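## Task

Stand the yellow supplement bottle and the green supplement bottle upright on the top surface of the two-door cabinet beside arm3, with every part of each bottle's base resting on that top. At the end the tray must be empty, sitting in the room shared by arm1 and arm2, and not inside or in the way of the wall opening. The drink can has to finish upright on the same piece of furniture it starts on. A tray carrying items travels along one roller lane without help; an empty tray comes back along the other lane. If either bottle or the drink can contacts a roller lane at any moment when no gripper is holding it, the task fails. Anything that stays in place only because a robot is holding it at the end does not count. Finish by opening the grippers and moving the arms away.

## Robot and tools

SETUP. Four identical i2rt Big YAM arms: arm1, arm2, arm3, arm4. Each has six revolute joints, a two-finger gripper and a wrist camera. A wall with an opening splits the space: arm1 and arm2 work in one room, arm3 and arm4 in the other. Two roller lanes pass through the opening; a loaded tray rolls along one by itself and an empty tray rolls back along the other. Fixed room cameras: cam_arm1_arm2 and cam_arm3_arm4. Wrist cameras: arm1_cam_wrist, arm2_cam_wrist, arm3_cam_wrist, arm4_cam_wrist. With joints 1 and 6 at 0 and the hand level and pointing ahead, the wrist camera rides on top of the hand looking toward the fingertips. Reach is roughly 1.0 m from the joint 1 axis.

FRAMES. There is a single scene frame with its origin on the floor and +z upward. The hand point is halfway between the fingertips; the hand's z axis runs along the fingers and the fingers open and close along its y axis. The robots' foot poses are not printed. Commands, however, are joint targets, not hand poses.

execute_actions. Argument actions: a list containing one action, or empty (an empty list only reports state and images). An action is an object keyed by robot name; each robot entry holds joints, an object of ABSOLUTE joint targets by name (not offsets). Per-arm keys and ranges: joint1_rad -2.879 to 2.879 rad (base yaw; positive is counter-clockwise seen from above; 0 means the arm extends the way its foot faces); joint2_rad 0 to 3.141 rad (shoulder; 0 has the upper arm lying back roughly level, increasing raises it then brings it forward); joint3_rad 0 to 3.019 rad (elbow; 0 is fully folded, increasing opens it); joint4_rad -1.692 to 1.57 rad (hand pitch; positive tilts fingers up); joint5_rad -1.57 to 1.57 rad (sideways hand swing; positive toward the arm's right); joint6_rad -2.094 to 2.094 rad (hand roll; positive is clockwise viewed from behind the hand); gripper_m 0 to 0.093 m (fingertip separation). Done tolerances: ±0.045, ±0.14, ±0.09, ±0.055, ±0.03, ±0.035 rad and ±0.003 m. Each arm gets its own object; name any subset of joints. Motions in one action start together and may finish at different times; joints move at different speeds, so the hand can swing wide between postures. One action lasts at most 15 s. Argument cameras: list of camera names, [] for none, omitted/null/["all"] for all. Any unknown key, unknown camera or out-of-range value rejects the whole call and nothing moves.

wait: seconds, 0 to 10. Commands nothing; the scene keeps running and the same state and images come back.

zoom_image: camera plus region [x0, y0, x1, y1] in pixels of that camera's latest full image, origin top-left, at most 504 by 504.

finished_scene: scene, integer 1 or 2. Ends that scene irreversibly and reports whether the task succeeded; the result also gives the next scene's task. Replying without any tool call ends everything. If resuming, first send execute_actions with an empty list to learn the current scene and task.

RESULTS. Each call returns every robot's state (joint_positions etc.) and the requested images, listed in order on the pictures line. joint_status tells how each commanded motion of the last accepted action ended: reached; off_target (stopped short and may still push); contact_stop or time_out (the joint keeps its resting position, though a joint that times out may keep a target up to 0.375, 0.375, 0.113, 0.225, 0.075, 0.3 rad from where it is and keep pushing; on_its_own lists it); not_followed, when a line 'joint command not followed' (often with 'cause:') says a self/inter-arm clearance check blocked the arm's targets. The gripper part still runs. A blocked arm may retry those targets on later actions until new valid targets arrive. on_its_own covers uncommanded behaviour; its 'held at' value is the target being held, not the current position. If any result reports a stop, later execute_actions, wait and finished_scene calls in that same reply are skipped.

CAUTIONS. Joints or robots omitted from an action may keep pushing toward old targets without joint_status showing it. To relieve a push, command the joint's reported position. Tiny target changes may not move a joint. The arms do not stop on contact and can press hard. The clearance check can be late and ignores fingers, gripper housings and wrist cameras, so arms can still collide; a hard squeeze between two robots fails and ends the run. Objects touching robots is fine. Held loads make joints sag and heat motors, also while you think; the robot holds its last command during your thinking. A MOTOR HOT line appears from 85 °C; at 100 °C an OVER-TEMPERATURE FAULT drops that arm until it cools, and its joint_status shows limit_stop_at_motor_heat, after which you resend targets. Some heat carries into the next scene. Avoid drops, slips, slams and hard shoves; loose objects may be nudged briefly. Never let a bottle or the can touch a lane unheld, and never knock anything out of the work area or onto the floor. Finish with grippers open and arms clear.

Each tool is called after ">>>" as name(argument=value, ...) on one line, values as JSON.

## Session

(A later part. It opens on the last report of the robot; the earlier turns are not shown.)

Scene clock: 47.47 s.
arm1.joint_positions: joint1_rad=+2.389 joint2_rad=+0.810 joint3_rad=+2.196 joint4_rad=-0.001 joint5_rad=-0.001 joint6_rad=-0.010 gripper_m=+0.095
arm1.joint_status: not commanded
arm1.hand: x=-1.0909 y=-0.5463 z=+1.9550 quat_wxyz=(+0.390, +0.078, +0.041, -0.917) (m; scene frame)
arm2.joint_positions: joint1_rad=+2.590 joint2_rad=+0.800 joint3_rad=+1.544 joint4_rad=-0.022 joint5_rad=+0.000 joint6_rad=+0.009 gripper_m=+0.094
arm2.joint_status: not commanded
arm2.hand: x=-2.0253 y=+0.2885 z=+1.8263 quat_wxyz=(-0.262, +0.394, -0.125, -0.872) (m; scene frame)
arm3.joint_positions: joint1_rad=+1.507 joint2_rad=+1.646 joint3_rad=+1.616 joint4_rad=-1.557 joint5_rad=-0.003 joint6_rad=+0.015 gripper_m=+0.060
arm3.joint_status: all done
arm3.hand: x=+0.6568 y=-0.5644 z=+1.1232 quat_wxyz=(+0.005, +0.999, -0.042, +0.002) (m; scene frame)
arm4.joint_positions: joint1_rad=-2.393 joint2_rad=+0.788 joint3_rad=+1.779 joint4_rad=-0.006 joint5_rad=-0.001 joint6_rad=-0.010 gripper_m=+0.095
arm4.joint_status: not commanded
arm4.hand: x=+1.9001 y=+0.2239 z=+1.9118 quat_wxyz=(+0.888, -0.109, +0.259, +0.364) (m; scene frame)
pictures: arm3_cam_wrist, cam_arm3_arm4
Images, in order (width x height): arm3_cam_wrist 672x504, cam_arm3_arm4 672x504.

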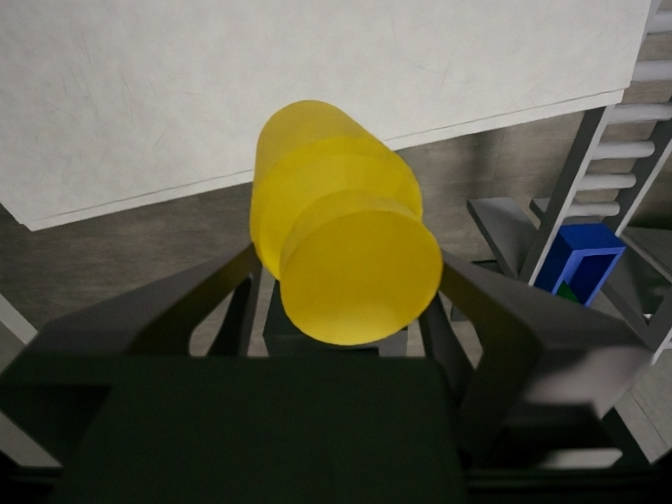

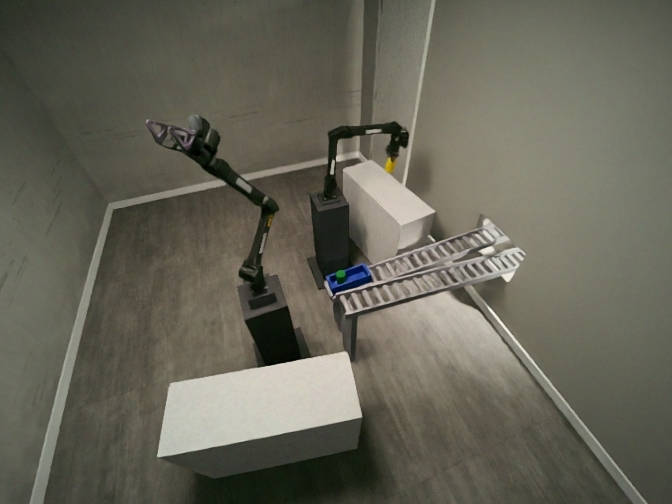

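>>> execute_actions(actions=[{"arm3":{"joints":{"joint1_rad":1.78,"joint2_rad":1.93,"joint3_rad":1.89,"joint4_rad":-1.51}}}], cameras=["arm3_cam_wrist","cam_arm3_arm4"])

Scene clock: 50.07 s.
arm1.joint_positions: joint1_rad=+2.389 joint2_rad=+0.810 joint3_rad=+2.196 joint4_rad=-0.001 joint5_rad=-0.001 joint6_rad=-0.010 gripper_m=+0.095
arm1.joint_status: not commanded
arm1.hand: x=-1.0909 y=-0.5463 z=+1.9550 quat_wxyz=(+0.390, +0.078, +0.041, -0.917) (m; scene frame)
arm2.joint_positions: joint1_rad=+2.590 joint2_rad=+0.800 joint3_rad=+1.544 joint4_rad=-0.022 joint5_rad=+0.000 joint6_rad=+0.009 gripper_m=+0.094
arm2.joint_status: not commanded
arm2.hand: x=-2.0253 y=+0.2885 z=+1.8263 quat_wxyz=(-0.262, +0.394, -0.125, -0.872) (m; scene frame)
arm3.joint_positions: joint1_rad=+1.773 joint2_rad=+1.960 joint3_rad=+1.828 joint4_rad=-1.509 joint5_rad=-0.001 joint6_rad=+0.013 gripper_m=+0.060
arm3.joint_status: all done
arm3.hand: x=+0.5720 y=-0.7142 z=+1.0390 quat_wxyz=(+0.000, +0.995, +0.092, +0.029) (m; scene frame)
arm4.joint_positions: joint1_rad=-2.393 joint2_rad=+0.788 joint3_rad=+1.779 joint4_rad=-0.006 joint5_rad=-0.001 joint6_rad=-0.010 gripper_m=+0.095
arm4.joint_status: not commanded
arm4.hand: x=+1.9001 y=+0.2239 z=+1.9118 quat_wxyz=(+0.888, -0.109, +0.259, +0.364) (m; scene frame)
pictures: arm3_cam_wrist, cam_arm3_arm4
Images, in order (width x height): arm3_cam_wrist 672x504, cam_arm3_arm4 672x504.

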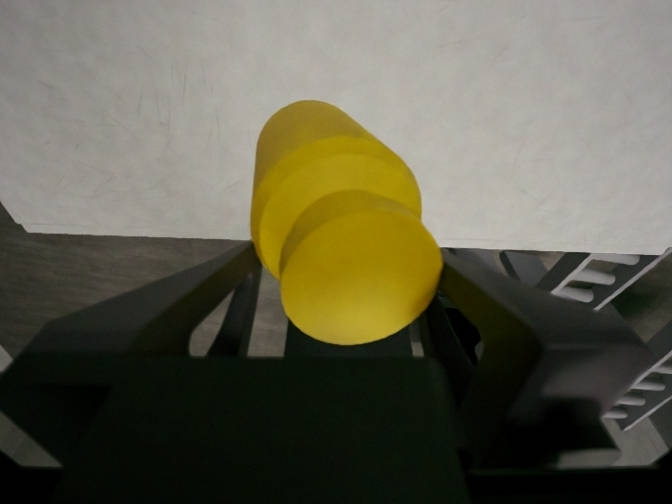

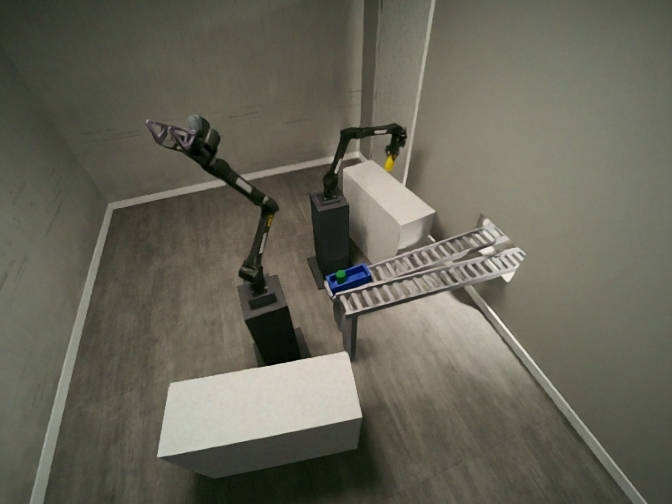

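>>> execute_actions(actions=[{"arm3":{"joints":{"joint2_rad":1.855,"joint3_rad":1.47,"joint4_rad":-1.19}}}], cameras=["arm3_cam_wrist","cam_arm3_arm4"])

Scene clock: 52.27 s.
arm1.joint_positions: joint1_rad=+2.389 joint2_rad=+0.810 joint3_rad=+2.196 joint4_rad=-0.001 joint5_rad=-0.001 joint6_rad=-0.010 gripper_m=+0.095
arm1.joint_status: not commanded
arm1.hand: x=-1.0909 y=-0.5463 z=+1.9550 quat_wxyz=(+0.390, +0.078, +0.041, -0.917) (m; scene frame)
arm2.joint_positions: joint1_rad=+2.590 joint2_rad=+0.800 joint3_rad=+1.544 joint4_rad=-0.022 joint5_rad=+0.000 joint6_rad=+0.009 gripper_m=+0.094
arm2.joint_status: not commanded
arm2.hand: x=-2.0253 y=+0.2885 z=+1.8263 quat_wxyz=(-0.262, +0.394, -0.125, -0.872) (m; scene frame)
arm3.joint_positions: joint1_rad=+1.773 joint2_rad=+1.866 joint3_rad=+1.453 joint4_rad=-1.200 joint5_rad=-0.001 joint6_rad=+0.013 gripper_m=+0.060
arm3.joint_status: all done
arm3.hand: x=+0.6232 y=-0.7044 z=+0.9530 quat_wxyz=(+0.001, +0.996, +0.092, +0.014) (m; scene frame)
arm4.joint_positions: joint1_rad=-2.393 joint2_rad=+0.788 joint3_rad=+1.779 joint4_rad=-0.006 joint5_rad=-0.001 joint6_rad=-0.010 gripper_m=+0.095
arm4.joint_status: not commanded
arm4.hand: x=+1.9001 y=+0.2239 z=+1.9118 quat_wxyz=(+0.888, -0.109, +0.259, +0.364) (m; scene frame)
pictures: arm3_cam_wrist, cam_arm3_arm4
Images, in order (width x height): arm3_cam_wrist 672x504, cam_arm3_arm4 672x504.

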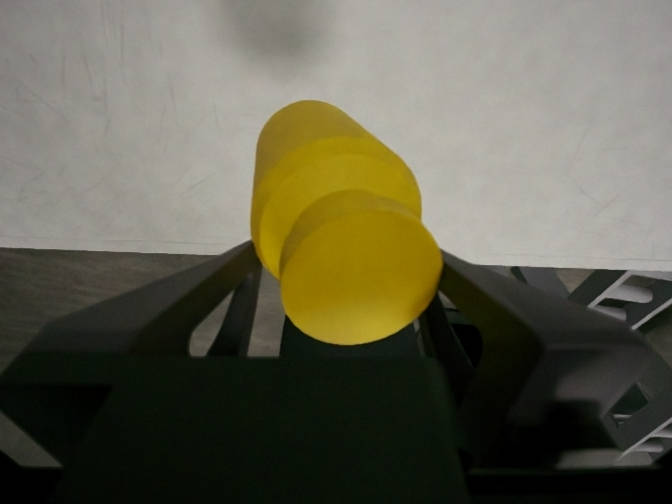

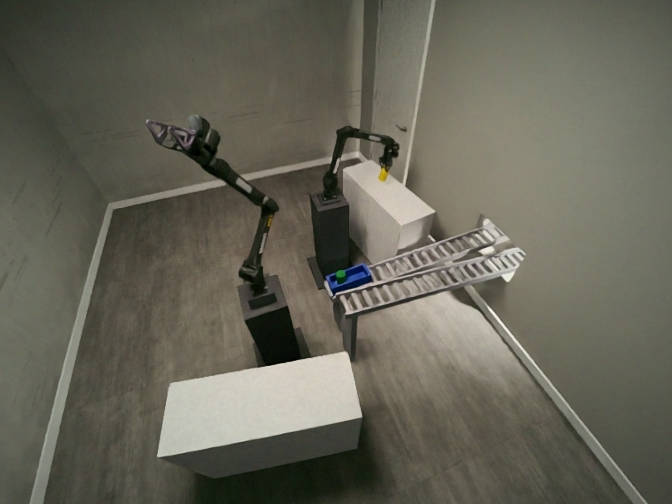

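>>> execute_actions(actions=[{"arm3":{"joints":{"joint2_rad":1.95,"joint3_rad":1.345,"joint4_rad":-0.96}}}], cameras=["arm3_cam_wrist","cam_arm3_arm4"])

Scene clock: 54.13 s.
arm1.joint_positions: joint1_rad=+2.389 joint2_rad=+0.810 joint3_rad=+2.196 joint4_rad=-0.001 joint5_rad=-0.001 joint6_rad=-0.010 gripper_m=+0.095
arm1.joint_status: not commanded
arm1.hand: x=-1.0909 y=-0.5463 z=+1.9550 quat_wxyz=(+0.390, +0.078, +0.041, -0.917) (m; scene frame)
arm2.joint_positions: joint1_rad=+2.590 joint2_rad=+0.800 joint3_rad=+1.544 joint4_rad=-0.022 joint5_rad=+0.000 joint6_rad=+0.009 gripper_m=+0.094
arm2.joint_status: not commanded
arm2.hand: x=-2.0253 y=+0.2885 z=+1.8263 quat_wxyz=(-0.262, +0.394, -0.125, -0.872) (m; scene frame)
arm3.joint_positions: joint1_rad=+1.776 joint2_rad=+1.934 joint3_rad=+1.346 joint4_rad=-0.982 joint5_rad=-0.002 joint6_rad=+0.012 gripper_m=+0.060
arm3.joint_status: all done
arm3.hand: x=+0.6213 y=-0.7067 z=+0.8816 quat_wxyz=(+0.004, +0.996, +0.094, -0.007) (m; scene frame)
arm4.joint_positions: joint1_rad=-2.393 joint2_rad=+0.788 joint3_rad=+1.779 joint4_rad=-0.006 joint5_rad=-0.001 joint6_rad=-0.010 gripper_m=+0.095
arm4.joint_status: not commanded
arm4.hand: x=+1.9001 y=+0.2239 z=+1.9118 quat_wxyz=(+0.888, -0.109, +0.259, +0.364) (m; scene frame)
pictures: arm3_cam_wrist, cam_arm3_arm4
Images, in order (width x height): arm3_cam_wrist 672x504, cam_arm3_arm4 672x504.

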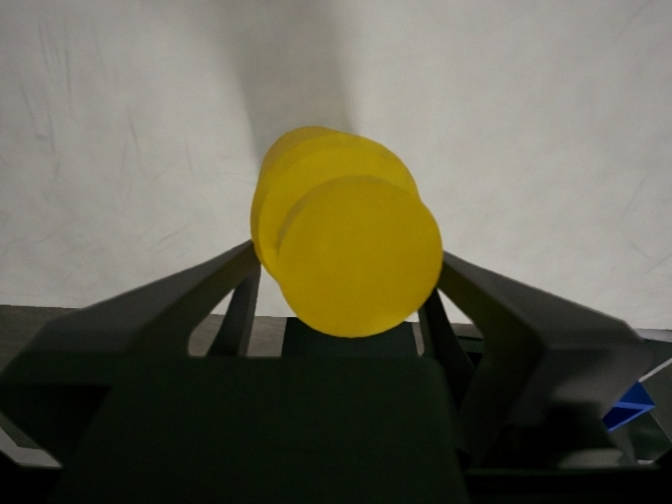

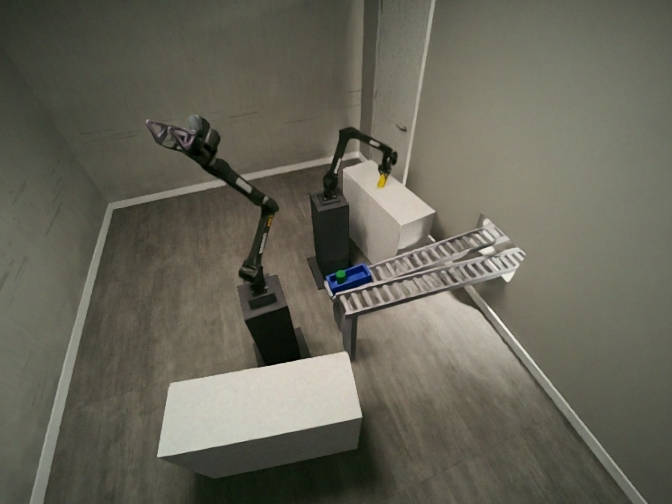

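>>> execute_actions(actions=[{"arm3":{"joints":{"gripper_m":0.09}}}], cameras=["arm3_cam_wrist"])

>>> execute_actions(actions=[{"arm3":{"joints":{"joint2_rad":1.7,"joint3_rad":1.6,"joint4_rad":-1.47}}}], cameras=["arm3_cam_wrist","cam_arm3_arm4"])

Scene clock: 55.23 s.
arm1.joint_positions: joint1_rad=+2.389 joint2_rad=+0.810 joint3_rad=+2.196 joint4_rad=-0.001 joint5_rad=-0.001 joint6_rad=-0.010 gripper_m=+0.095
arm1.joint_status: not commanded
arm1.hand: x=-1.0909 y=-0.5463 z=+1.9550 quat_wxyz=(+0.390, +0.078, +0.041, -0.917) (m; scene frame)
arm2.joint_positions: joint1_rad=+2.590 joint2_rad=+0.800 joint3_rad=+1.544 joint4_rad=-0.022 joint5_rad=+0.000 joint6_rad=+0.009 gripper_m=+0.094
arm2.joint_status: not commanded
arm2.hand: x=-2.0253 y=+0.2885 z=+1.8263 quat_wxyz=(-0.262, +0.394, -0.125, -0.872) (m; scene frame)
arm3.joint_positions: joint1_rad=+1.777 joint2_rad=+1.935 joint3_rad=+1.346 joint4_rad=-0.972 joint5_rad=-0.003 joint6_rad=+0.012 gripper_m=+0.090
arm3.joint_status: all done
arm3.hand: x=+0.6194 y=-0.7078 z=+0.8807 quat_wxyz=(+0.005, +0.995, +0.094, -0.011) (m; scene frame)
arm4.joint_positions: joint1_rad=-2.393 joint2_rad=+0.788 joint3_rad=+1.779 joint4_rad=-0.006 joint5_rad=-0.001 joint6_rad=-0.010 gripper_m=+0.095
arm4.joint_status: not commanded
arm4.hand: x=+1.9001 y=+0.2239 z=+1.9118 quat_wxyz=(+0.888, -0.109, +0.259, +0.364) (m; scene frame)
pictures: arm3_cam_wrist
Images, in order (width x height): arm3_cam_wrist 672x504.

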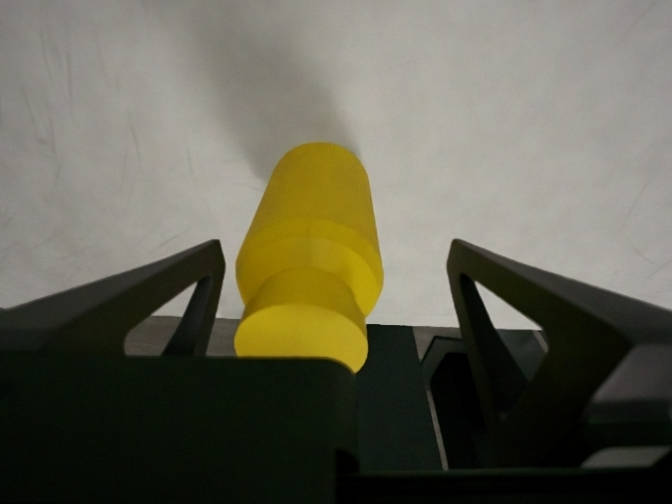

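Scene clock: 56.60 s.
arm1.joint_positions: joint1_rad=+2.389 joint2_rad=+0.810 joint3_rad=+2.196 joint4_rad=-0.001 joint5_rad=-0.001 joint6_rad=-0.010 gripper_m=+0.095
arm1.joint_status: not commanded
arm1.hand: x=-1.0909 y=-0.5463 z=+1.9550 quat_wxyz=(+0.390, +0.078, +0.041, -0.917) (m; scene frame)
arm2.joint_positions: joint1_rad=+2.590 joint2_rad=+0.800 joint3_rad=+1.544 joint4_rad=-0.022 joint5_rad=+0.000 joint6_rad=+0.009 gripper_m=+0.094
arm2.joint_status: not commanded
arm2.hand: x=-2.0253 y=+0.2885 z=+1.8263 quat_wxyz=(-0.262, +0.394, -0.125, -0.872) (m; scene frame)
arm3.joint_positions: joint1_rad=+1.777 joint2_rad=+1.691 joint3_rad=+1.587 joint4_rad=-1.459 joint5_rad=-0.003 joint6_rad=+0.012 gripper_m=+0.090
arm3.joint_status: all done
arm3.hand: x=+0.6452 y=-0.7016 z=+1.0913 quat_wxyz=(+0.005, +0.996, +0.094, -0.010) (m; scene frame)
arm4.joint_positions: joint1_rad=-2.393 joint2_rad=+0.788 joint3_rad=+1.779 joint4_rad=-0.006 joint5_rad=-0.001 joint6_rad=-0.010 gripper_m=+0.095
arm4.joint_status: not commanded
arm4.hand: x=+1.9001 y=+0.2239 z=+1.9118 quat_wxyz=(+0.888, -0.109, +0.259, +0.364) (m; scene frame)
pictures: arm3_cam_wrist, cam_arm3_arm4
Images, in order (width x height): arm3_cam_wrist 672x504, cam_arm3_arm4 672x504.

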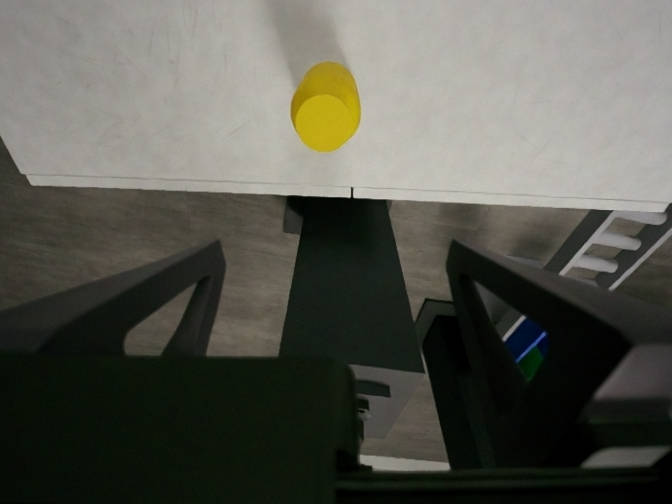

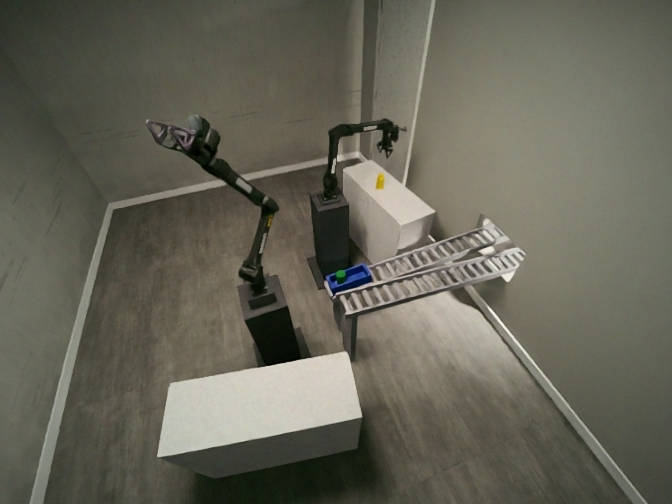

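>>> execute_actions(actions=[{"arm3":{"joints":{"joint1_rad":-0.138,"joint2_rad":2.08,"joint3_rad":1.65,"joint4_rad":-1.11,"joint6_rad":1.43,"gripper_m":0.093}}}], cameras=["arm3_cam_wrist","cam_arm3_arm4"])

Scene clock: 59.73 s.
arm1.joint_positions: joint1_rad=+2.389 joint2_rad=+0.810 joint3_rad=+2.196 joint4_rad=-0.001 joint5_rad=-0.001 joint6_rad=-0.010 gripper_m=+0.095
arm1.joint_status: not commanded
arm1.hand: x=-1.0909 y=-0.5463 z=+1.9550 quat_wxyz=(+0.390, +0.078, +0.041, -0.917) (m; scene frame)
arm2.joint_positions: joint1_rad=+2.590 joint2_rad=+0.800 joint3_rad=+1.544 joint4_rad=-0.022 joint5_rad=+0.000 joint6_rad=+0.009 gripper_m=+0.094
arm2.joint_status: not commanded
arm2.hand: x=-2.0253 y=+0.2885 z=+1.8263 quat_wxyz=(-0.262, +0.394, -0.125, -0.872) (m; scene frame)
arm3.joint_positions: joint1_rad=-0.141 joint2_rad=+2.111 joint3_rad=+1.632 joint4_rad=-1.107 joint5_rad=+0.001 joint6_rad=+1.415 gripper_m=+0.093
arm3.joint_status: all done
arm3.hand: x=+1.2378 y=+0.0035 z=+0.8653 quat_wxyz=(+0.007, +0.005, -1.000, +0.011) (m; scene frame)
arm4.joint_positions: joint1_rad=-2.393 joint2_rad=+0.788 joint3_rad=+1.779 joint4_rad=-0.006 joint5_rad=-0.001 joint6_rad=-0.010 gripper_m=+0.095
arm4.joint_status: not commanded
arm4.hand: x=+1.9001 y=+0.2239 z=+1.9118 quat_wxyz=(+0.888, -0.109, +0.259, +0.364) (m; scene frame)
pictures: arm3_cam_wrist, cam_arm3_arm4
Images, in order (width x height): arm3_cam_wrist 672x504, cam_arm3_arm4 672x504.

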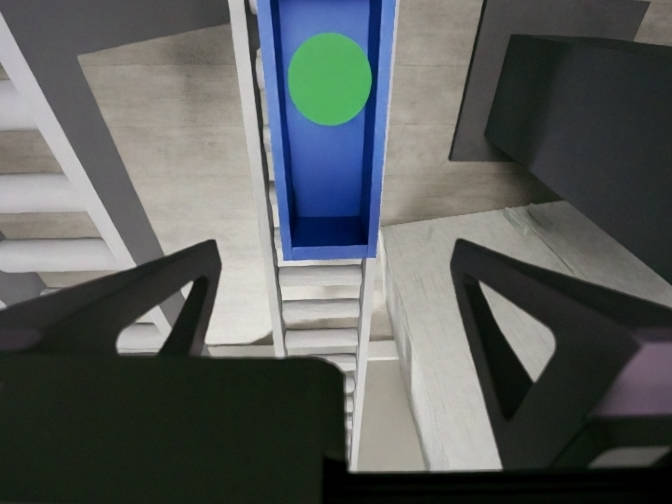

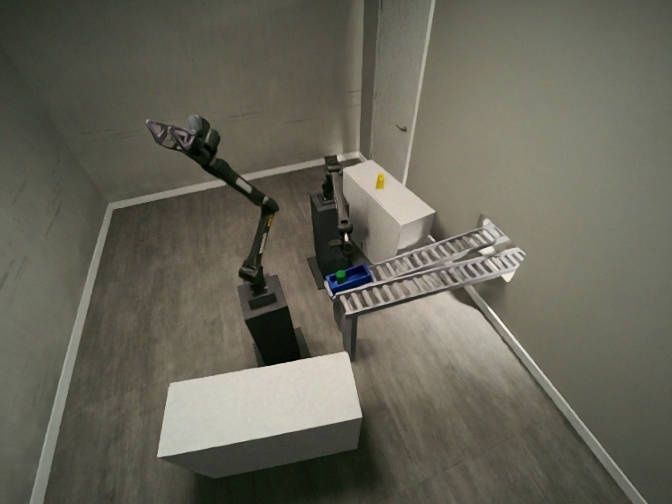

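>>> execute_actions(actions=[{"arm3":{"joints":{"joint1_rad":-0.175,"joint2_rad":2.33,"joint3_rad":1.655,"joint4_rad":-0.88,"joint6_rad":1.40}}}], cameras=["arm3_cam_wrist","cam_arm3_arm4"])

Scene clock: 61.57 s.
arm1.joint_positions: joint1_rad=+2.389 joint2_rad=+0.810 joint3_rad=+2.196 joint4_rad=-0.001 joint5_rad=-0.001 joint6_rad=-0.010 gripper_m=+0.095
arm1.joint_status: not commanded
arm1.hand: x=-1.0909 y=-0.5463 z=+1.9550 quat_wxyz=(+0.390, +0.078, +0.041, -0.917) (m; scene frame)
arm2.joint_positions: joint1_rad=+2.590 joint2_rad=+0.800 joint3_rad=+1.544 joint4_rad=-0.022 joint5_rad=+0.000 joint6_rad=+0.009 gripper_m=+0.094
arm2.joint_status: not commanded
arm2.hand: x=-2.0253 y=+0.2885 z=+1.8263 quat_wxyz=(-0.262, +0.394, -0.125, -0.872) (m; scene frame)
arm3.joint_positions: joint1_rad=-0.176 joint2_rad=+2.354 joint3_rad=+1.635 joint4_rad=-0.891 joint5_rad=+0.001 joint6_rad=+1.414 gripper_m=+0.093
arm3.joint_status: all done
arm3.hand: x=+1.2581 y=+0.0040 z=+0.7202 quat_wxyz=(+0.009, -0.012, -1.000, +0.022) (m; scene frame)
arm4.joint_positions: joint1_rad=-2.393 joint2_rad=+0.788 joint3_rad=+1.779 joint4_rad=-0.006 joint5_rad=-0.001 joint6_rad=-0.010 gripper_m=+0.095
arm4.joint_status: not commanded
arm4.hand: x=+1.9001 y=+0.2239 z=+1.9118 quat_wxyz=(+0.888, -0.109, +0.259, +0.364) (m; scene frame)
pictures: arm3_cam_wrist, cam_arm3_arm4
Images, in order (width x height): arm3_cam_wrist 672x504, cam_arm3_arm4 672x504.

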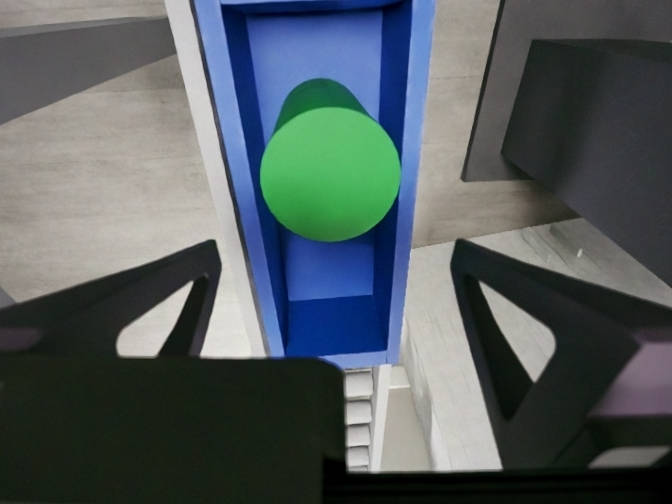

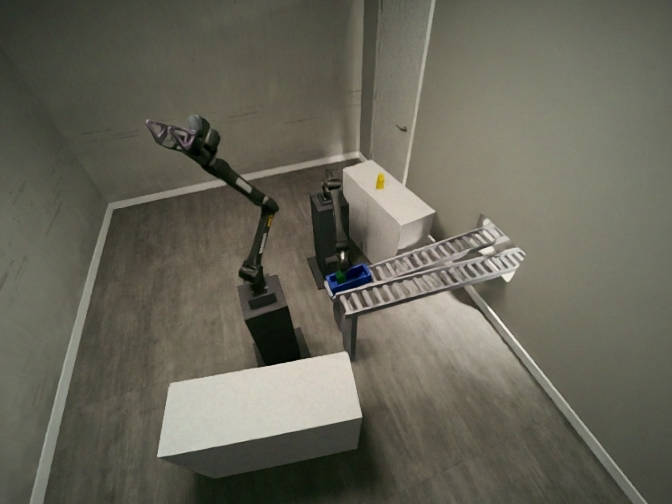

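>>> execute_actions(actions=[{"arm3":{"joints":{"joint1_rad":-0.182,"joint2_rad":2.465,"joint3_rad":1.68,"joint4_rad":-0.78,"gripper_m":0.088}}}], cameras=["arm3_cam_wrist"])

Scene clock: 63.33 s.
arm1.joint_positions: joint1_rad=+2.389 joint2_rad=+0.810 joint3_rad=+2.196 joint4_rad=-0.001 joint5_rad=-0.001 joint6_rad=-0.010 gripper_m=+0.095
arm1.joint_status: not commanded
arm1.hand: x=-1.0909 y=-0.5463 z=+1.9550 quat_wxyz=(+0.390, +0.078, +0.041, -0.917) (m; scene frame)
arm2.joint_positions: joint1_rad=+2.590 joint2_rad=+0.800 joint3_rad=+1.544 joint4_rad=-0.022 joint5_rad=+0.000 joint6_rad=+0.009 gripper_m=+0.094
arm2.joint_status: not commanded
arm2.hand: x=-2.0253 y=+0.2885 z=+1.8263 quat_wxyz=(-0.262, +0.394, -0.125, -0.872) (m; scene frame)
arm3.joint_positions: joint1_rad=-0.176 joint2_rad=+2.464 joint3_rad=+1.655 joint4_rad=-0.789 joint5_rad=+0.001 joint6_rad=+1.414 gripper_m=+0.088
arm3.joint_status: all done
arm3.hand: x=+1.2575 y=+0.0046 z=+0.6591 quat_wxyz=(+0.008, -0.012, -1.000, +0.017) (m; scene frame)
arm4.joint_positions: joint1_rad=-2.393 joint2_rad=+0.788 joint3_rad=+1.779 joint4_rad=-0.006 joint5_rad=-0.001 joint6_rad=-0.010 gripper_m=+0.095
arm4.joint_status: not commanded
arm4.hand: x=+1.9001 y=+0.2239 z=+1.9118 quat_wxyz=(+0.888, -0.109, +0.259, +0.364) (m; scene frame)
pictures: arm3_cam_wrist
Images, in order (width x height): arm3_cam_wrist 672x504.

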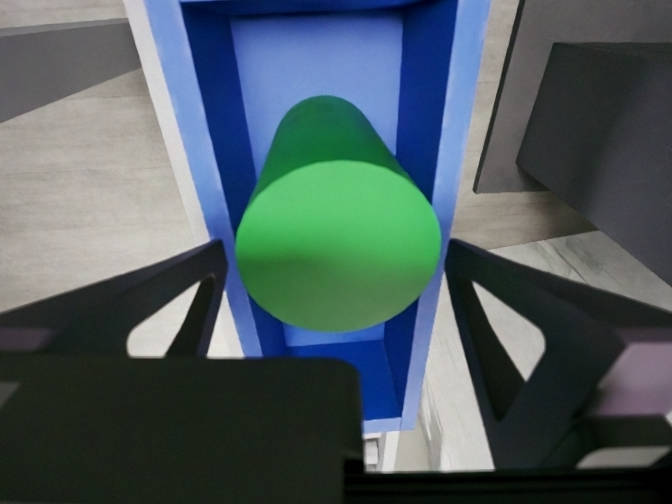

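>>> execute_actions(actions=[{"arm3":{"joints":{"joint1_rad":-0.21,"joint2_rad":2.49,"joint3_rad":1.685,"joint4_rad":-0.76}}}], cameras=["arm3_cam_wrist"])

Scene clock: 64.50 s.
arm1.joint_positions: joint1_rad=+2.389 joint2_rad=+0.810 joint3_rad=+2.196 joint4_rad=-0.001 joint5_rad=-0.001 joint6_rad=-0.010 gripper_m=+0.095
arm1.joint_status: not commanded
arm1.hand: x=-1.0909 y=-0.5463 z=+1.9550 quat_wxyz=(+0.390, +0.078, +0.041, -0.917) (m; scene frame)
arm2.joint_positions: joint1_rad=+2.590 joint2_rad=+0.800 joint3_rad=+1.544 joint4_rad=-0.022 joint5_rad=+0.000 joint6_rad=+0.009 gripper_m=+0.094
arm2.joint_status: not commanded
arm2.hand: x=-2.0253 y=+0.2885 z=+1.8263 quat_wxyz=(-0.262, +0.394, -0.125, -0.872) (m; scene frame)
arm3.joint_positions: joint1_rad=-0.211 joint2_rad=+2.464 joint3_rad=+1.655 joint4_rad=-0.771 joint5_rad=+0.001 joint6_rad=+1.414 gripper_m=+0.088
arm3.joint_status: all done
arm3.hand: x=+1.2796 y=+0.0046 z=+0.6587 quat_wxyz=(+0.007, -0.030, -1.000, +0.008) (m; scene frame)
arm4.joint_positions: joint1_rad=-2.393 joint2_rad=+0.788 joint3_rad=+1.779 joint4_rad=-0.006 joint5_rad=-0.001 joint6_rad=-0.010 gripper_m=+0.095
arm4.joint_status: not commanded
arm4.hand: x=+1.9001 y=+0.2239 z=+1.9118 quat_wxyz=(+0.888, -0.109, +0.259, +0.364) (m; scene frame)
pictures: arm3_cam_wrist
Images, in order (width x height): arm3_cam_wrist 672x504.

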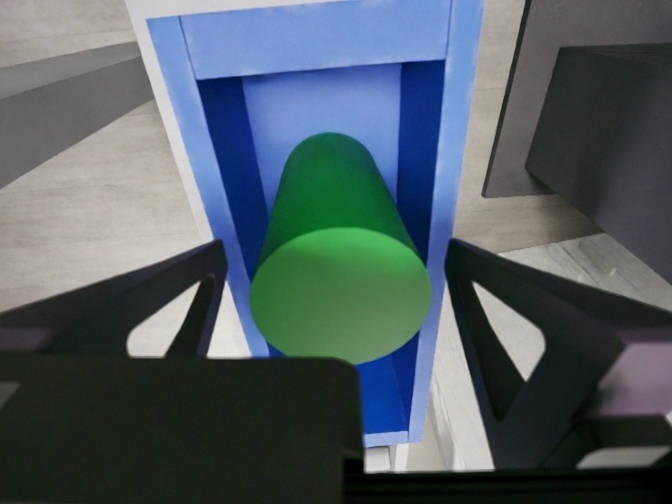

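>>> execute_actions(actions=[{"arm3":{"joints":{"joint2_rad":2.525,"joint3_rad":1.685,"joint4_rad":-0.73}}}], cameras=["arm3_cam_wrist"])

Scene clock: 65.63 s.
arm1.joint_positions: joint1_rad=+2.389 joint2_rad=+0.810 joint3_rad=+2.196 joint4_rad=-0.001 joint5_rad=-0.001 joint6_rad=-0.010 gripper_m=+0.095
arm1.joint_status: not commanded
arm1.hand: x=-1.0909 y=-0.5463 z=+1.9550 quat_wxyz=(+0.390, +0.078, +0.041, -0.917) (m; scene frame)
arm2.joint_positions: joint1_rad=+2.590 joint2_rad=+0.800 joint3_rad=+1.544 joint4_rad=-0.022 joint5_rad=+0.000 joint6_rad=+0.009 gripper_m=+0.094
arm2.joint_status: not commanded
arm2.hand: x=-2.0253 y=+0.2885 z=+1.8263 quat_wxyz=(-0.262, +0.394, -0.125, -0.872) (m; scene frame)
arm3.joint_positions: joint1_rad=-0.211 joint2_rad=+2.510 joint3_rad=+1.655 joint4_rad=-0.741 joint5_rad=+0.001 joint6_rad=+1.414 gripper_m=+0.088
arm3.joint_status: all done
arm3.hand: x=+1.2775 y=-0.0040 z=+0.6315 quat_wxyz=(+0.008, -0.030, -0.999, +0.016) (m; scene frame)
arm4.joint_positions: joint1_rad=-2.393 joint2_rad=+0.788 joint3_rad=+1.779 joint4_rad=-0.006 joint5_rad=-0.001 joint6_rad=-0.010 gripper_m=+0.095
arm4.joint_status: not commanded
arm4.hand: x=+1.9001 y=+0.2239 z=+1.9118 quat_wxyz=(+0.888, -0.109, +0.259, +0.364) (m; scene frame)
pictures: arm3_cam_wrist
Images, in order (width x height): arm3_cam_wrist 672x504.

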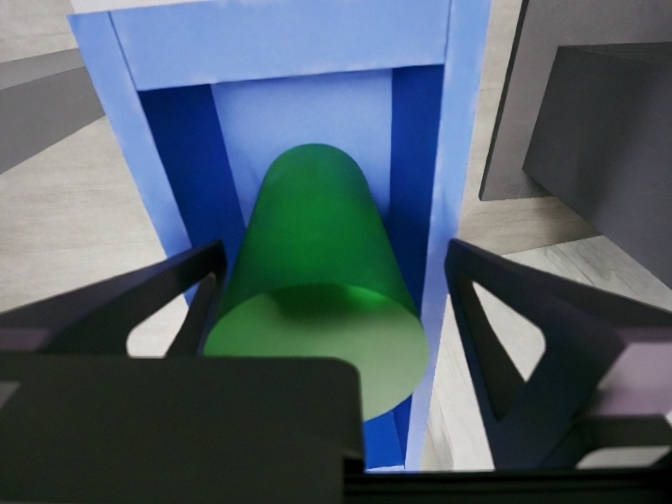

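>>> execute_actions(actions=[{"arm3":{"joints":{"gripper_m":0.03}}}], cameras=["arm3_cam_wrist"])

>>> execute_actions(actions=[{"arm3":{"joints":{"joint2_rad":2.07,"joint3_rad":1.63,"joint4_rad":-1.1}}}], cameras=["arm3_cam_wrist","cam_arm3_arm4"])

Scene clock: 66.73 s.
arm1.joint_positions: joint1_rad=+2.389 joint2_rad=+0.810 joint3_rad=+2.196 joint4_rad=-0.001 joint5_rad=-0.001 joint6_rad=-0.010 gripper_m=+0.095
arm1.joint_status: not commanded
arm1.hand: x=-1.0909 y=-0.5463 z=+1.9550 quat_wxyz=(+0.390, +0.078, +0.041, -0.917) (m; scene frame)
arm2.joint_positions: joint1_rad=+2.590 joint2_rad=+0.800 joint3_rad=+1.544 joint4_rad=-0.022 joint5_rad=+0.000 joint6_rad=+0.009 gripper_m=+0.094
arm2.joint_status: not commanded
arm2.hand: x=-2.0253 y=+0.2885 z=+1.8263 quat_wxyz=(-0.262, +0.394, -0.125, -0.872) (m; scene frame)
arm3.joint_positions: joint1_rad=-0.211 joint2_rad=+2.510 joint3_rad=+1.655 joint4_rad=-0.737 joint5_rad=+0.001 joint6_rad=+1.413 gripper_m=+0.065
arm3.joint_status: gripper_m off_target (ended at +0.065, target +0.030)
arm3.hand: x=+1.2776 y=-0.0032 z=+0.6314 quat_wxyz=(+0.008, -0.029, -0.999, +0.014) (m; scene frame)
arm4.joint_positions: joint1_rad=-2.393 joint2_rad=+0.788 joint3_rad=+1.779 joint4_rad=-0.006 joint5_rad=-0.001 joint6_rad=-0.010 gripper_m=+0.095
arm4.joint_status: not commanded
arm4.hand: x=+1.9001 y=+0.2239 z=+1.9118 quat_wxyz=(+0.888, -0.109, +0.259, +0.364) (m; scene frame)
pictures: arm3_cam_wrist
Images, in order (width x height): arm3_cam_wrist 672x504.

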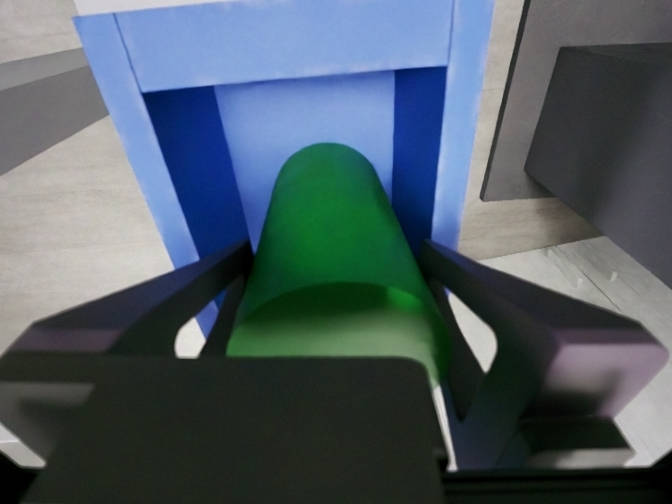

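Scene clock: 68.20 s.
arm1.joint_positions: joint1_rad=+2.389 joint2_rad=+0.810 joint3_rad=+2.196 joint4_rad=-0.001 joint5_rad=-0.001 joint6_rad=-0.010 gripper_m=+0.095
arm1.joint_status: not commanded
arm1.hand: x=-1.0909 y=-0.5463 z=+1.9550 quat_wxyz=(+0.390, +0.078, +0.041, -0.917) (m; scene frame)
arm2.joint_positions: joint1_rad=+2.590 joint2_rad=+0.800 joint3_rad=+1.544 joint4_rad=-0.022 joint5_rad=+0.000 joint6_rad=+0.009 gripper_m=+0.094
arm2.joint_status: not commanded
arm2.hand: x=-2.0253 y=+0.2885 z=+1.8263 quat_wxyz=(-0.262, +0.394, -0.125, -0.872) (m; scene frame)
arm3.joint_positions: joint1_rad=-0.211 joint2_rad=+2.071 joint3_rad=+1.625 joint4_rad=-1.090 joint5_rad=-0.002 joint6_rad=+1.413 gripper_m=+0.065
arm3.joint_status: all done
arm3.hand: x=+1.2805 y=+0.0021 z=+0.8857 quat_wxyz=(+0.004, -0.029, -0.999, -0.014) (m; scene frame)
arm4.joint_positions: joint1_rad=-2.393 joint2_rad=+0.788 joint3_rad=+1.779 joint4_rad=-0.006 joint5_rad=-0.001 joint6_rad=-0.010 gripper_m=+0.095
arm4.joint_status: not commanded
arm4.hand: x=+1.9001 y=+0.2239 z=+1.9118 quat_wxyz=(+0.888, -0.109, +0.259, +0.364) (m; scene frame)
pictures: arm3_cam_wrist, cam_arm3_arm4
Images, in order (width x height): arm3_cam_wrist 672x504, cam_arm3_arm4 672x504.

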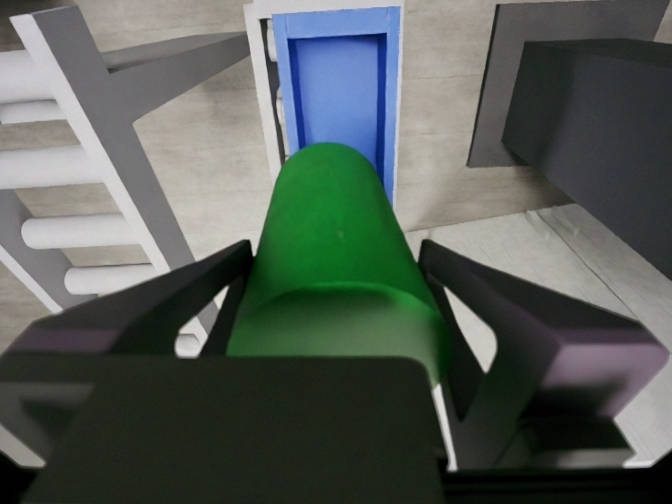

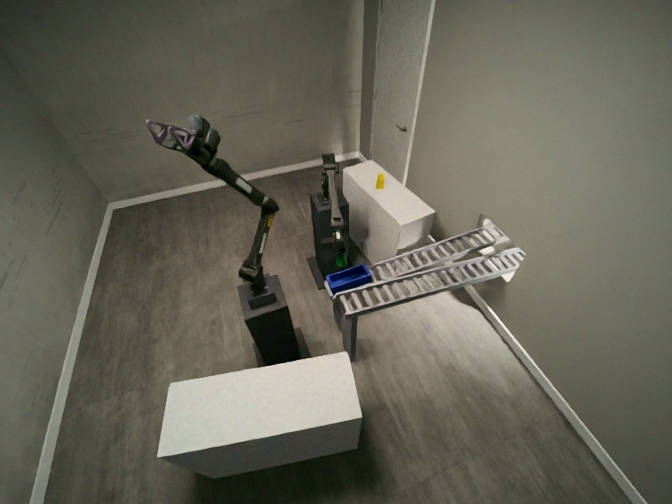

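>>> execute_actions(actions=[{"arm3":{"joints":{"joint2_rad":1.7,"joint3_rad":1.68,"joint4_rad":-1.55}}}], cameras=[])

>>> execute_actions(actions=[{"arm3":{"joints":{"joint1_rad":1.4,"joint6_rad":0}}}], cameras=[])

>>> execute_actions(actions=[{"arm3":{"joints":{"joint2_rad":1.93,"joint3_rad":1.50,"joint4_rad":-1.14}}}], cameras=["arm3_cam_wrist","cam_arm3_arm4"])

Scene clock: 70.97 s.
arm1.joint_positions: joint1_rad=+2.389 joint2_rad=+0.810 joint3_rad=+2.196 joint4_rad=-0.001 joint5_rad=-0.001 joint6_rad=-0.010 gripper_m=+0.095
arm1.joint_status: not commanded
arm1.hand: x=-1.0909 y=-0.5463 z=+1.9550 quat_wxyz=(+0.390, +0.078, +0.041, -0.917) (m; scene frame)
arm2.joint_positions: joint1_rad=+2.590 joint2_rad=+0.800 joint3_rad=+1.544 joint4_rad=-0.022 joint5_rad=+0.000 joint6_rad=+0.009 gripper_m=+0.094
arm2.joint_status: not commanded
arm2.hand: x=-2.0253 y=+0.2885 z=+1.8263 quat_wxyz=(-0.262, +0.394, -0.125, -0.872) (m; scene frame)
arm3.joint_positions: joint1_rad=-0.211 joint2_rad=+1.705 joint3_rad=+1.649 joint4_rad=-1.542 joint5_rad=-0.002 joint6_rad=+1.413 gripper_m=+0.065
arm3.joint_status: all done
arm3.hand: x=+1.2613 y=-0.0959 z=+1.0968 quat_wxyz=(+0.009, -0.029, -0.999, +0.016) (m; scene frame)
arm4.joint_positions: joint1_rad=-2.393 joint2_rad=+0.788 joint3_rad=+1.779 joint4_rad=-0.006 joint5_rad=-0.001 joint6_rad=-0.010 gripper_m=+0.095
arm4.joint_status: not commanded
arm4.hand: x=+1.9001 y=+0.2239 z=+1.9118 quat_wxyz=(+0.888, -0.109, +0.259, +0.364) (m; scene frame)
pictures: none
No camera images: the call's "cameras" was empty. Leave "cameras" out to get every camera's image.

Scene clock: 73.03 s.
arm1.joint_positions: joint1_rad=+2.389 joint2_rad=+0.810 joint3_rad=+2.196 joint4_rad=-0.001 joint5_rad=-0.001 joint6_rad=-0.010 gripper_m=+0.095
arm1.joint_status: not commanded
arm1.hand: x=-1.0909 y=-0.5463 z=+1.9550 quat_wxyz=(+0.390, +0.078, +0.041, -0.917) (m; scene frame)
arm2.joint_positions: joint1_rad=+2.590 joint2_rad=+0.800 joint3_rad=+1.544 joint4_rad=-0.022 joint5_rad=+0.000 joint6_rad=+0.009 gripper_m=+0.094
arm2.joint_status: not commanded
arm2.hand: x=-2.0253 y=+0.2885 z=+1.8263 quat_wxyz=(-0.262, +0.394, -0.125, -0.872) (m; scene frame)
arm3.joint_positions: joint1_rad=+1.407 joint2_rad=+1.709 joint3_rad=+1.649 joint4_rad=-1.542 joint5_rad=-0.002 joint6_rad=+0.015 gripper_m=+0.065
arm3.joint_status: all done
arm3.hand: x=+0.6436 y=-0.5117 z=+1.1047 quat_wxyz=(+0.006, +0.996, -0.092, +0.010) (m; scene frame)
arm4.joint_positions: joint1_rad=-2.393 joint2_rad=+0.788 joint3_rad=+1.779 joint4_rad=-0.006 joint5_rad=-0.001 joint6_rad=-0.010 gripper_m=+0.095
arm4.joint_status: not commanded
arm4.hand: x=+1.9001 y=+0.2239 z=+1.9118 quat_wxyz=(+0.888, -0.109, +0.259, +0.364) (m; scene frame)
pictures: none
No camera images: the call's "cameras" was empty. Leave "cameras" out to get every camera's image.

Scene clock: 74.30 s.
arm1.joint_positions: joint1_rad=+2.389 joint2_rad=+0.810 joint3_rad=+2.196 joint4_rad=-0.001 joint5_rad=-0.001 joint6_rad=-0.010 gripper_m=+0.095
arm1.joint_status: not commanded
arm1.hand: x=-1.0909 y=-0.5463 z=+1.9550 quat_wxyz=(+0.390, +0.078, +0.041, -0.917) (m; scene frame)
arm2.joint_positions: joint1_rad=+2.590 joint2_rad=+0.800 joint3_rad=+1.544 joint4_rad=-0.022 joint5_rad=+0.000 joint6_rad=+0.009 gripper_m=+0.094
arm2.joint_status: not commanded
arm2.hand: x=-2.0253 y=+0.2885 z=+1.8263 quat_wxyz=(-0.262, +0.394, -0.125, -0.872) (m; scene frame)
arm3.joint_positions: joint1_rad=+1.407 joint2_rad=+1.964 joint3_rad=+1.471 joint4_rad=-1.148 joint5_rad=-0.002 joint6_rad=+0.015 gripper_m=+0.065
arm3.joint_status: all done
arm3.hand: x=+0.6080 y=-0.5073 z=+0.9057 quat_wxyz=(+0.008, +0.995, -0.092, +0.029) (m; scene frame)
arm4.joint_positions: joint1_rad=-2.393 joint2_rad=+0.788 joint3_rad=+1.779 joint4_rad=-0.006 joint5_rad=-0.001 joint6_rad=-0.010 gripper_m=+0.095
arm4.joint_status: not commanded
arm4.hand: x=+1.9001 y=+0.2239 z=+1.9118 quat_wxyz=(+0.888, -0.109, +0.259, +0.364) (m; scene frame)
pictures: arm3_cam_wrist, cam_arm3_arm4
Images, in order (width x height): arm3_cam_wrist 672x504, cam_arm3_arm4 672x504.

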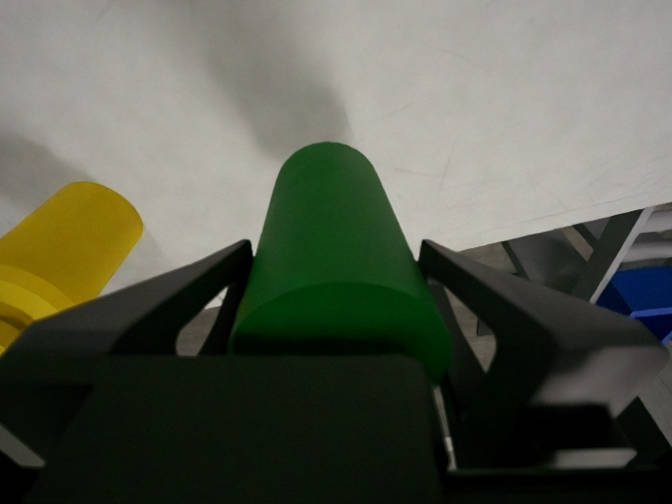

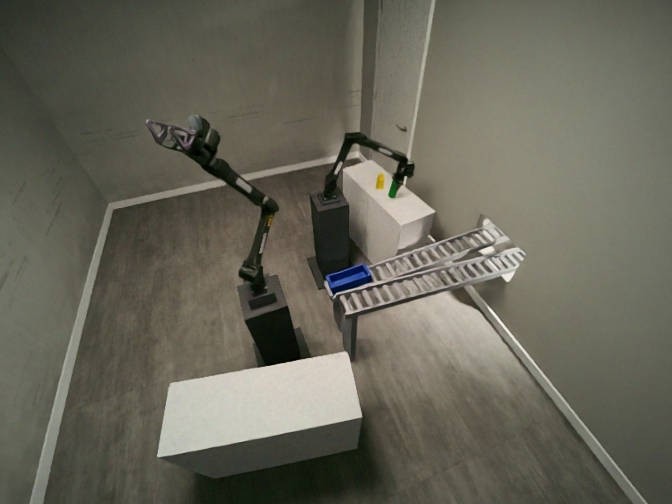

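>>> execute_actions(actions=[{"arm3":{"joints":{"joint2_rad":1.985,"joint4_rad":-1.05}}}], cameras=["arm3_cam_wrist","cam_arm3_arm4"])

Scene clock: 75.47 s.
arm1.joint_positions: joint1_rad=+2.389 joint2_rad=+0.810 joint3_rad=+2.196 joint4_rad=-0.001 joint5_rad=-0.001 joint6_rad=-0.010 gripper_m=+0.095
arm1.joint_status: not commanded
arm1.hand: x=-1.0909 y=-0.5463 z=+1.9550 quat_wxyz=(+0.390, +0.078, +0.041, -0.917) (m; scene frame)
arm2.joint_positions: joint1_rad=+2.590 joint2_rad=+0.800 joint3_rad=+1.544 joint4_rad=-0.022 joint5_rad=+0.000 joint6_rad=+0.009 gripper_m=+0.094
arm2.joint_status: not commanded
arm2.hand: x=-2.0253 y=+0.2885 z=+1.8263 quat_wxyz=(-0.262, +0.394, -0.125, -0.872) (m; scene frame)
arm3.joint_positions: joint1_rad=+1.407 joint2_rad=+1.976 joint3_rad=+1.471 joint4_rad=-1.061 joint5_rad=-0.002 joint6_rad=+0.015 gripper_m=+0.065
arm3.joint_status: all done
arm3.hand: x=+0.5880 y=-0.5040 z=+0.8988 quat_wxyz=(+0.005, +0.996, -0.092, -0.008) (m; scene frame)
arm4.joint_positions: joint1_rad=-2.393 joint2_rad=+0.788 joint3_rad=+1.779 joint4_rad=-0.006 joint5_rad=-0.001 joint6_rad=-0.010 gripper_m=+0.095
arm4.joint_status: not commanded
arm4.hand: x=+1.9001 y=+0.2239 z=+1.9118 quat_wxyz=(+0.888, -0.109, +0.259, +0.364) (m; scene frame)
pictures: arm3_cam_wrist, cam_arm3_arm4
Images, in order (width x height): arm3_cam_wrist 672x504, cam_arm3_arm4 672x504.

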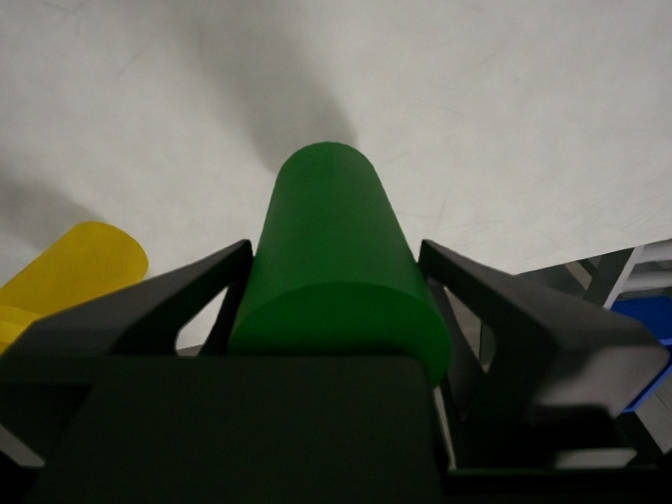

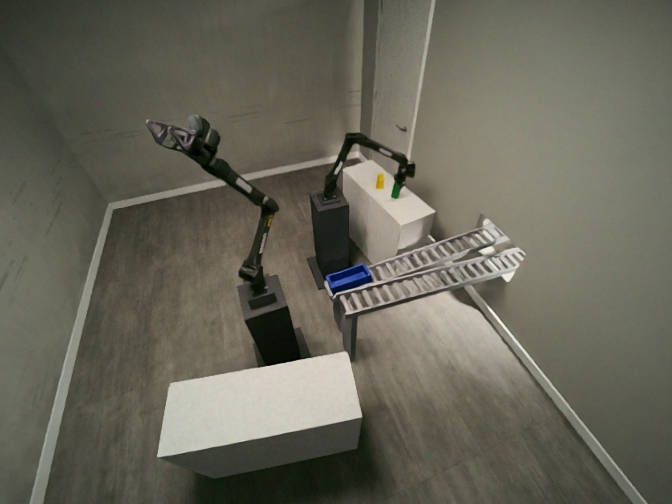

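Lower a bit more.

>>> execute_actions(actions=[{"arm3":{"joints":{"joint2_rad":2.0,"joint3_rad":1.445,"joint4_rad":-1.025}}}], cameras=["arm3_cam_wrist"])

Scene clock: 76.53 s.
arm1.joint_positions: joint1_rad=+2.389 joint2_rad=+0.810 joint3_rad=+2.196 joint4_rad=-0.001 joint5_rad=-0.001 joint6_rad=-0.010 gripper_m=+0.095
arm1.joint_status: not commanded
arm1.hand: x=-1.0909 y=-0.5463 z=+1.9550 quat_wxyz=(+0.390, +0.078, +0.041, -0.917) (m; scene frame)
arm2.joint_positions: joint1_rad=+2.590 joint2_rad=+0.800 joint3_rad=+1.544 joint4_rad=-0.022 joint5_rad=+0.000 joint6_rad=+0.009 gripper_m=+0.094
arm2.joint_status: not commanded
arm2.hand: x=-2.0253 y=+0.2885 z=+1.8263 quat_wxyz=(-0.262, +0.394, -0.125, -0.872) (m; scene frame)
arm3.joint_positions: joint1_rad=+1.407 joint2_rad=+1.995 joint3_rad=+1.440 joint4_rad=-1.034 joint5_rad=-0.002 joint6_rad=+0.015 gripper_m=+0.065
arm3.joint_status: all done
arm3.hand: x=+0.5966 y=-0.5056 z=+0.8781 quat_wxyz=(+0.006, +0.996, -0.092, +0.003) (m; scene frame)
arm4.joint_positions: joint1_rad=-2.393 joint2_rad=+0.788 joint3_rad=+1.779 joint4_rad=-0.006 joint5_rad=-0.001 joint6_rad=-0.010 gripper_m=+0.095
arm4.joint_status: not commanded
arm4.hand: x=+1.9001 y=+0.2239 z=+1.9118 quat_wxyz=(+0.888, -0.109, +0.259, +0.364) (m; scene frame)
pictures: arm3_cam_wrist
Images, in order (width x height): arm3_cam_wrist 672x504.

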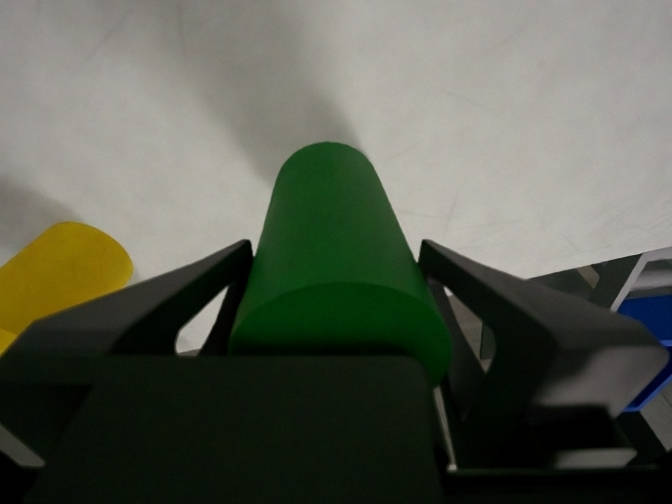

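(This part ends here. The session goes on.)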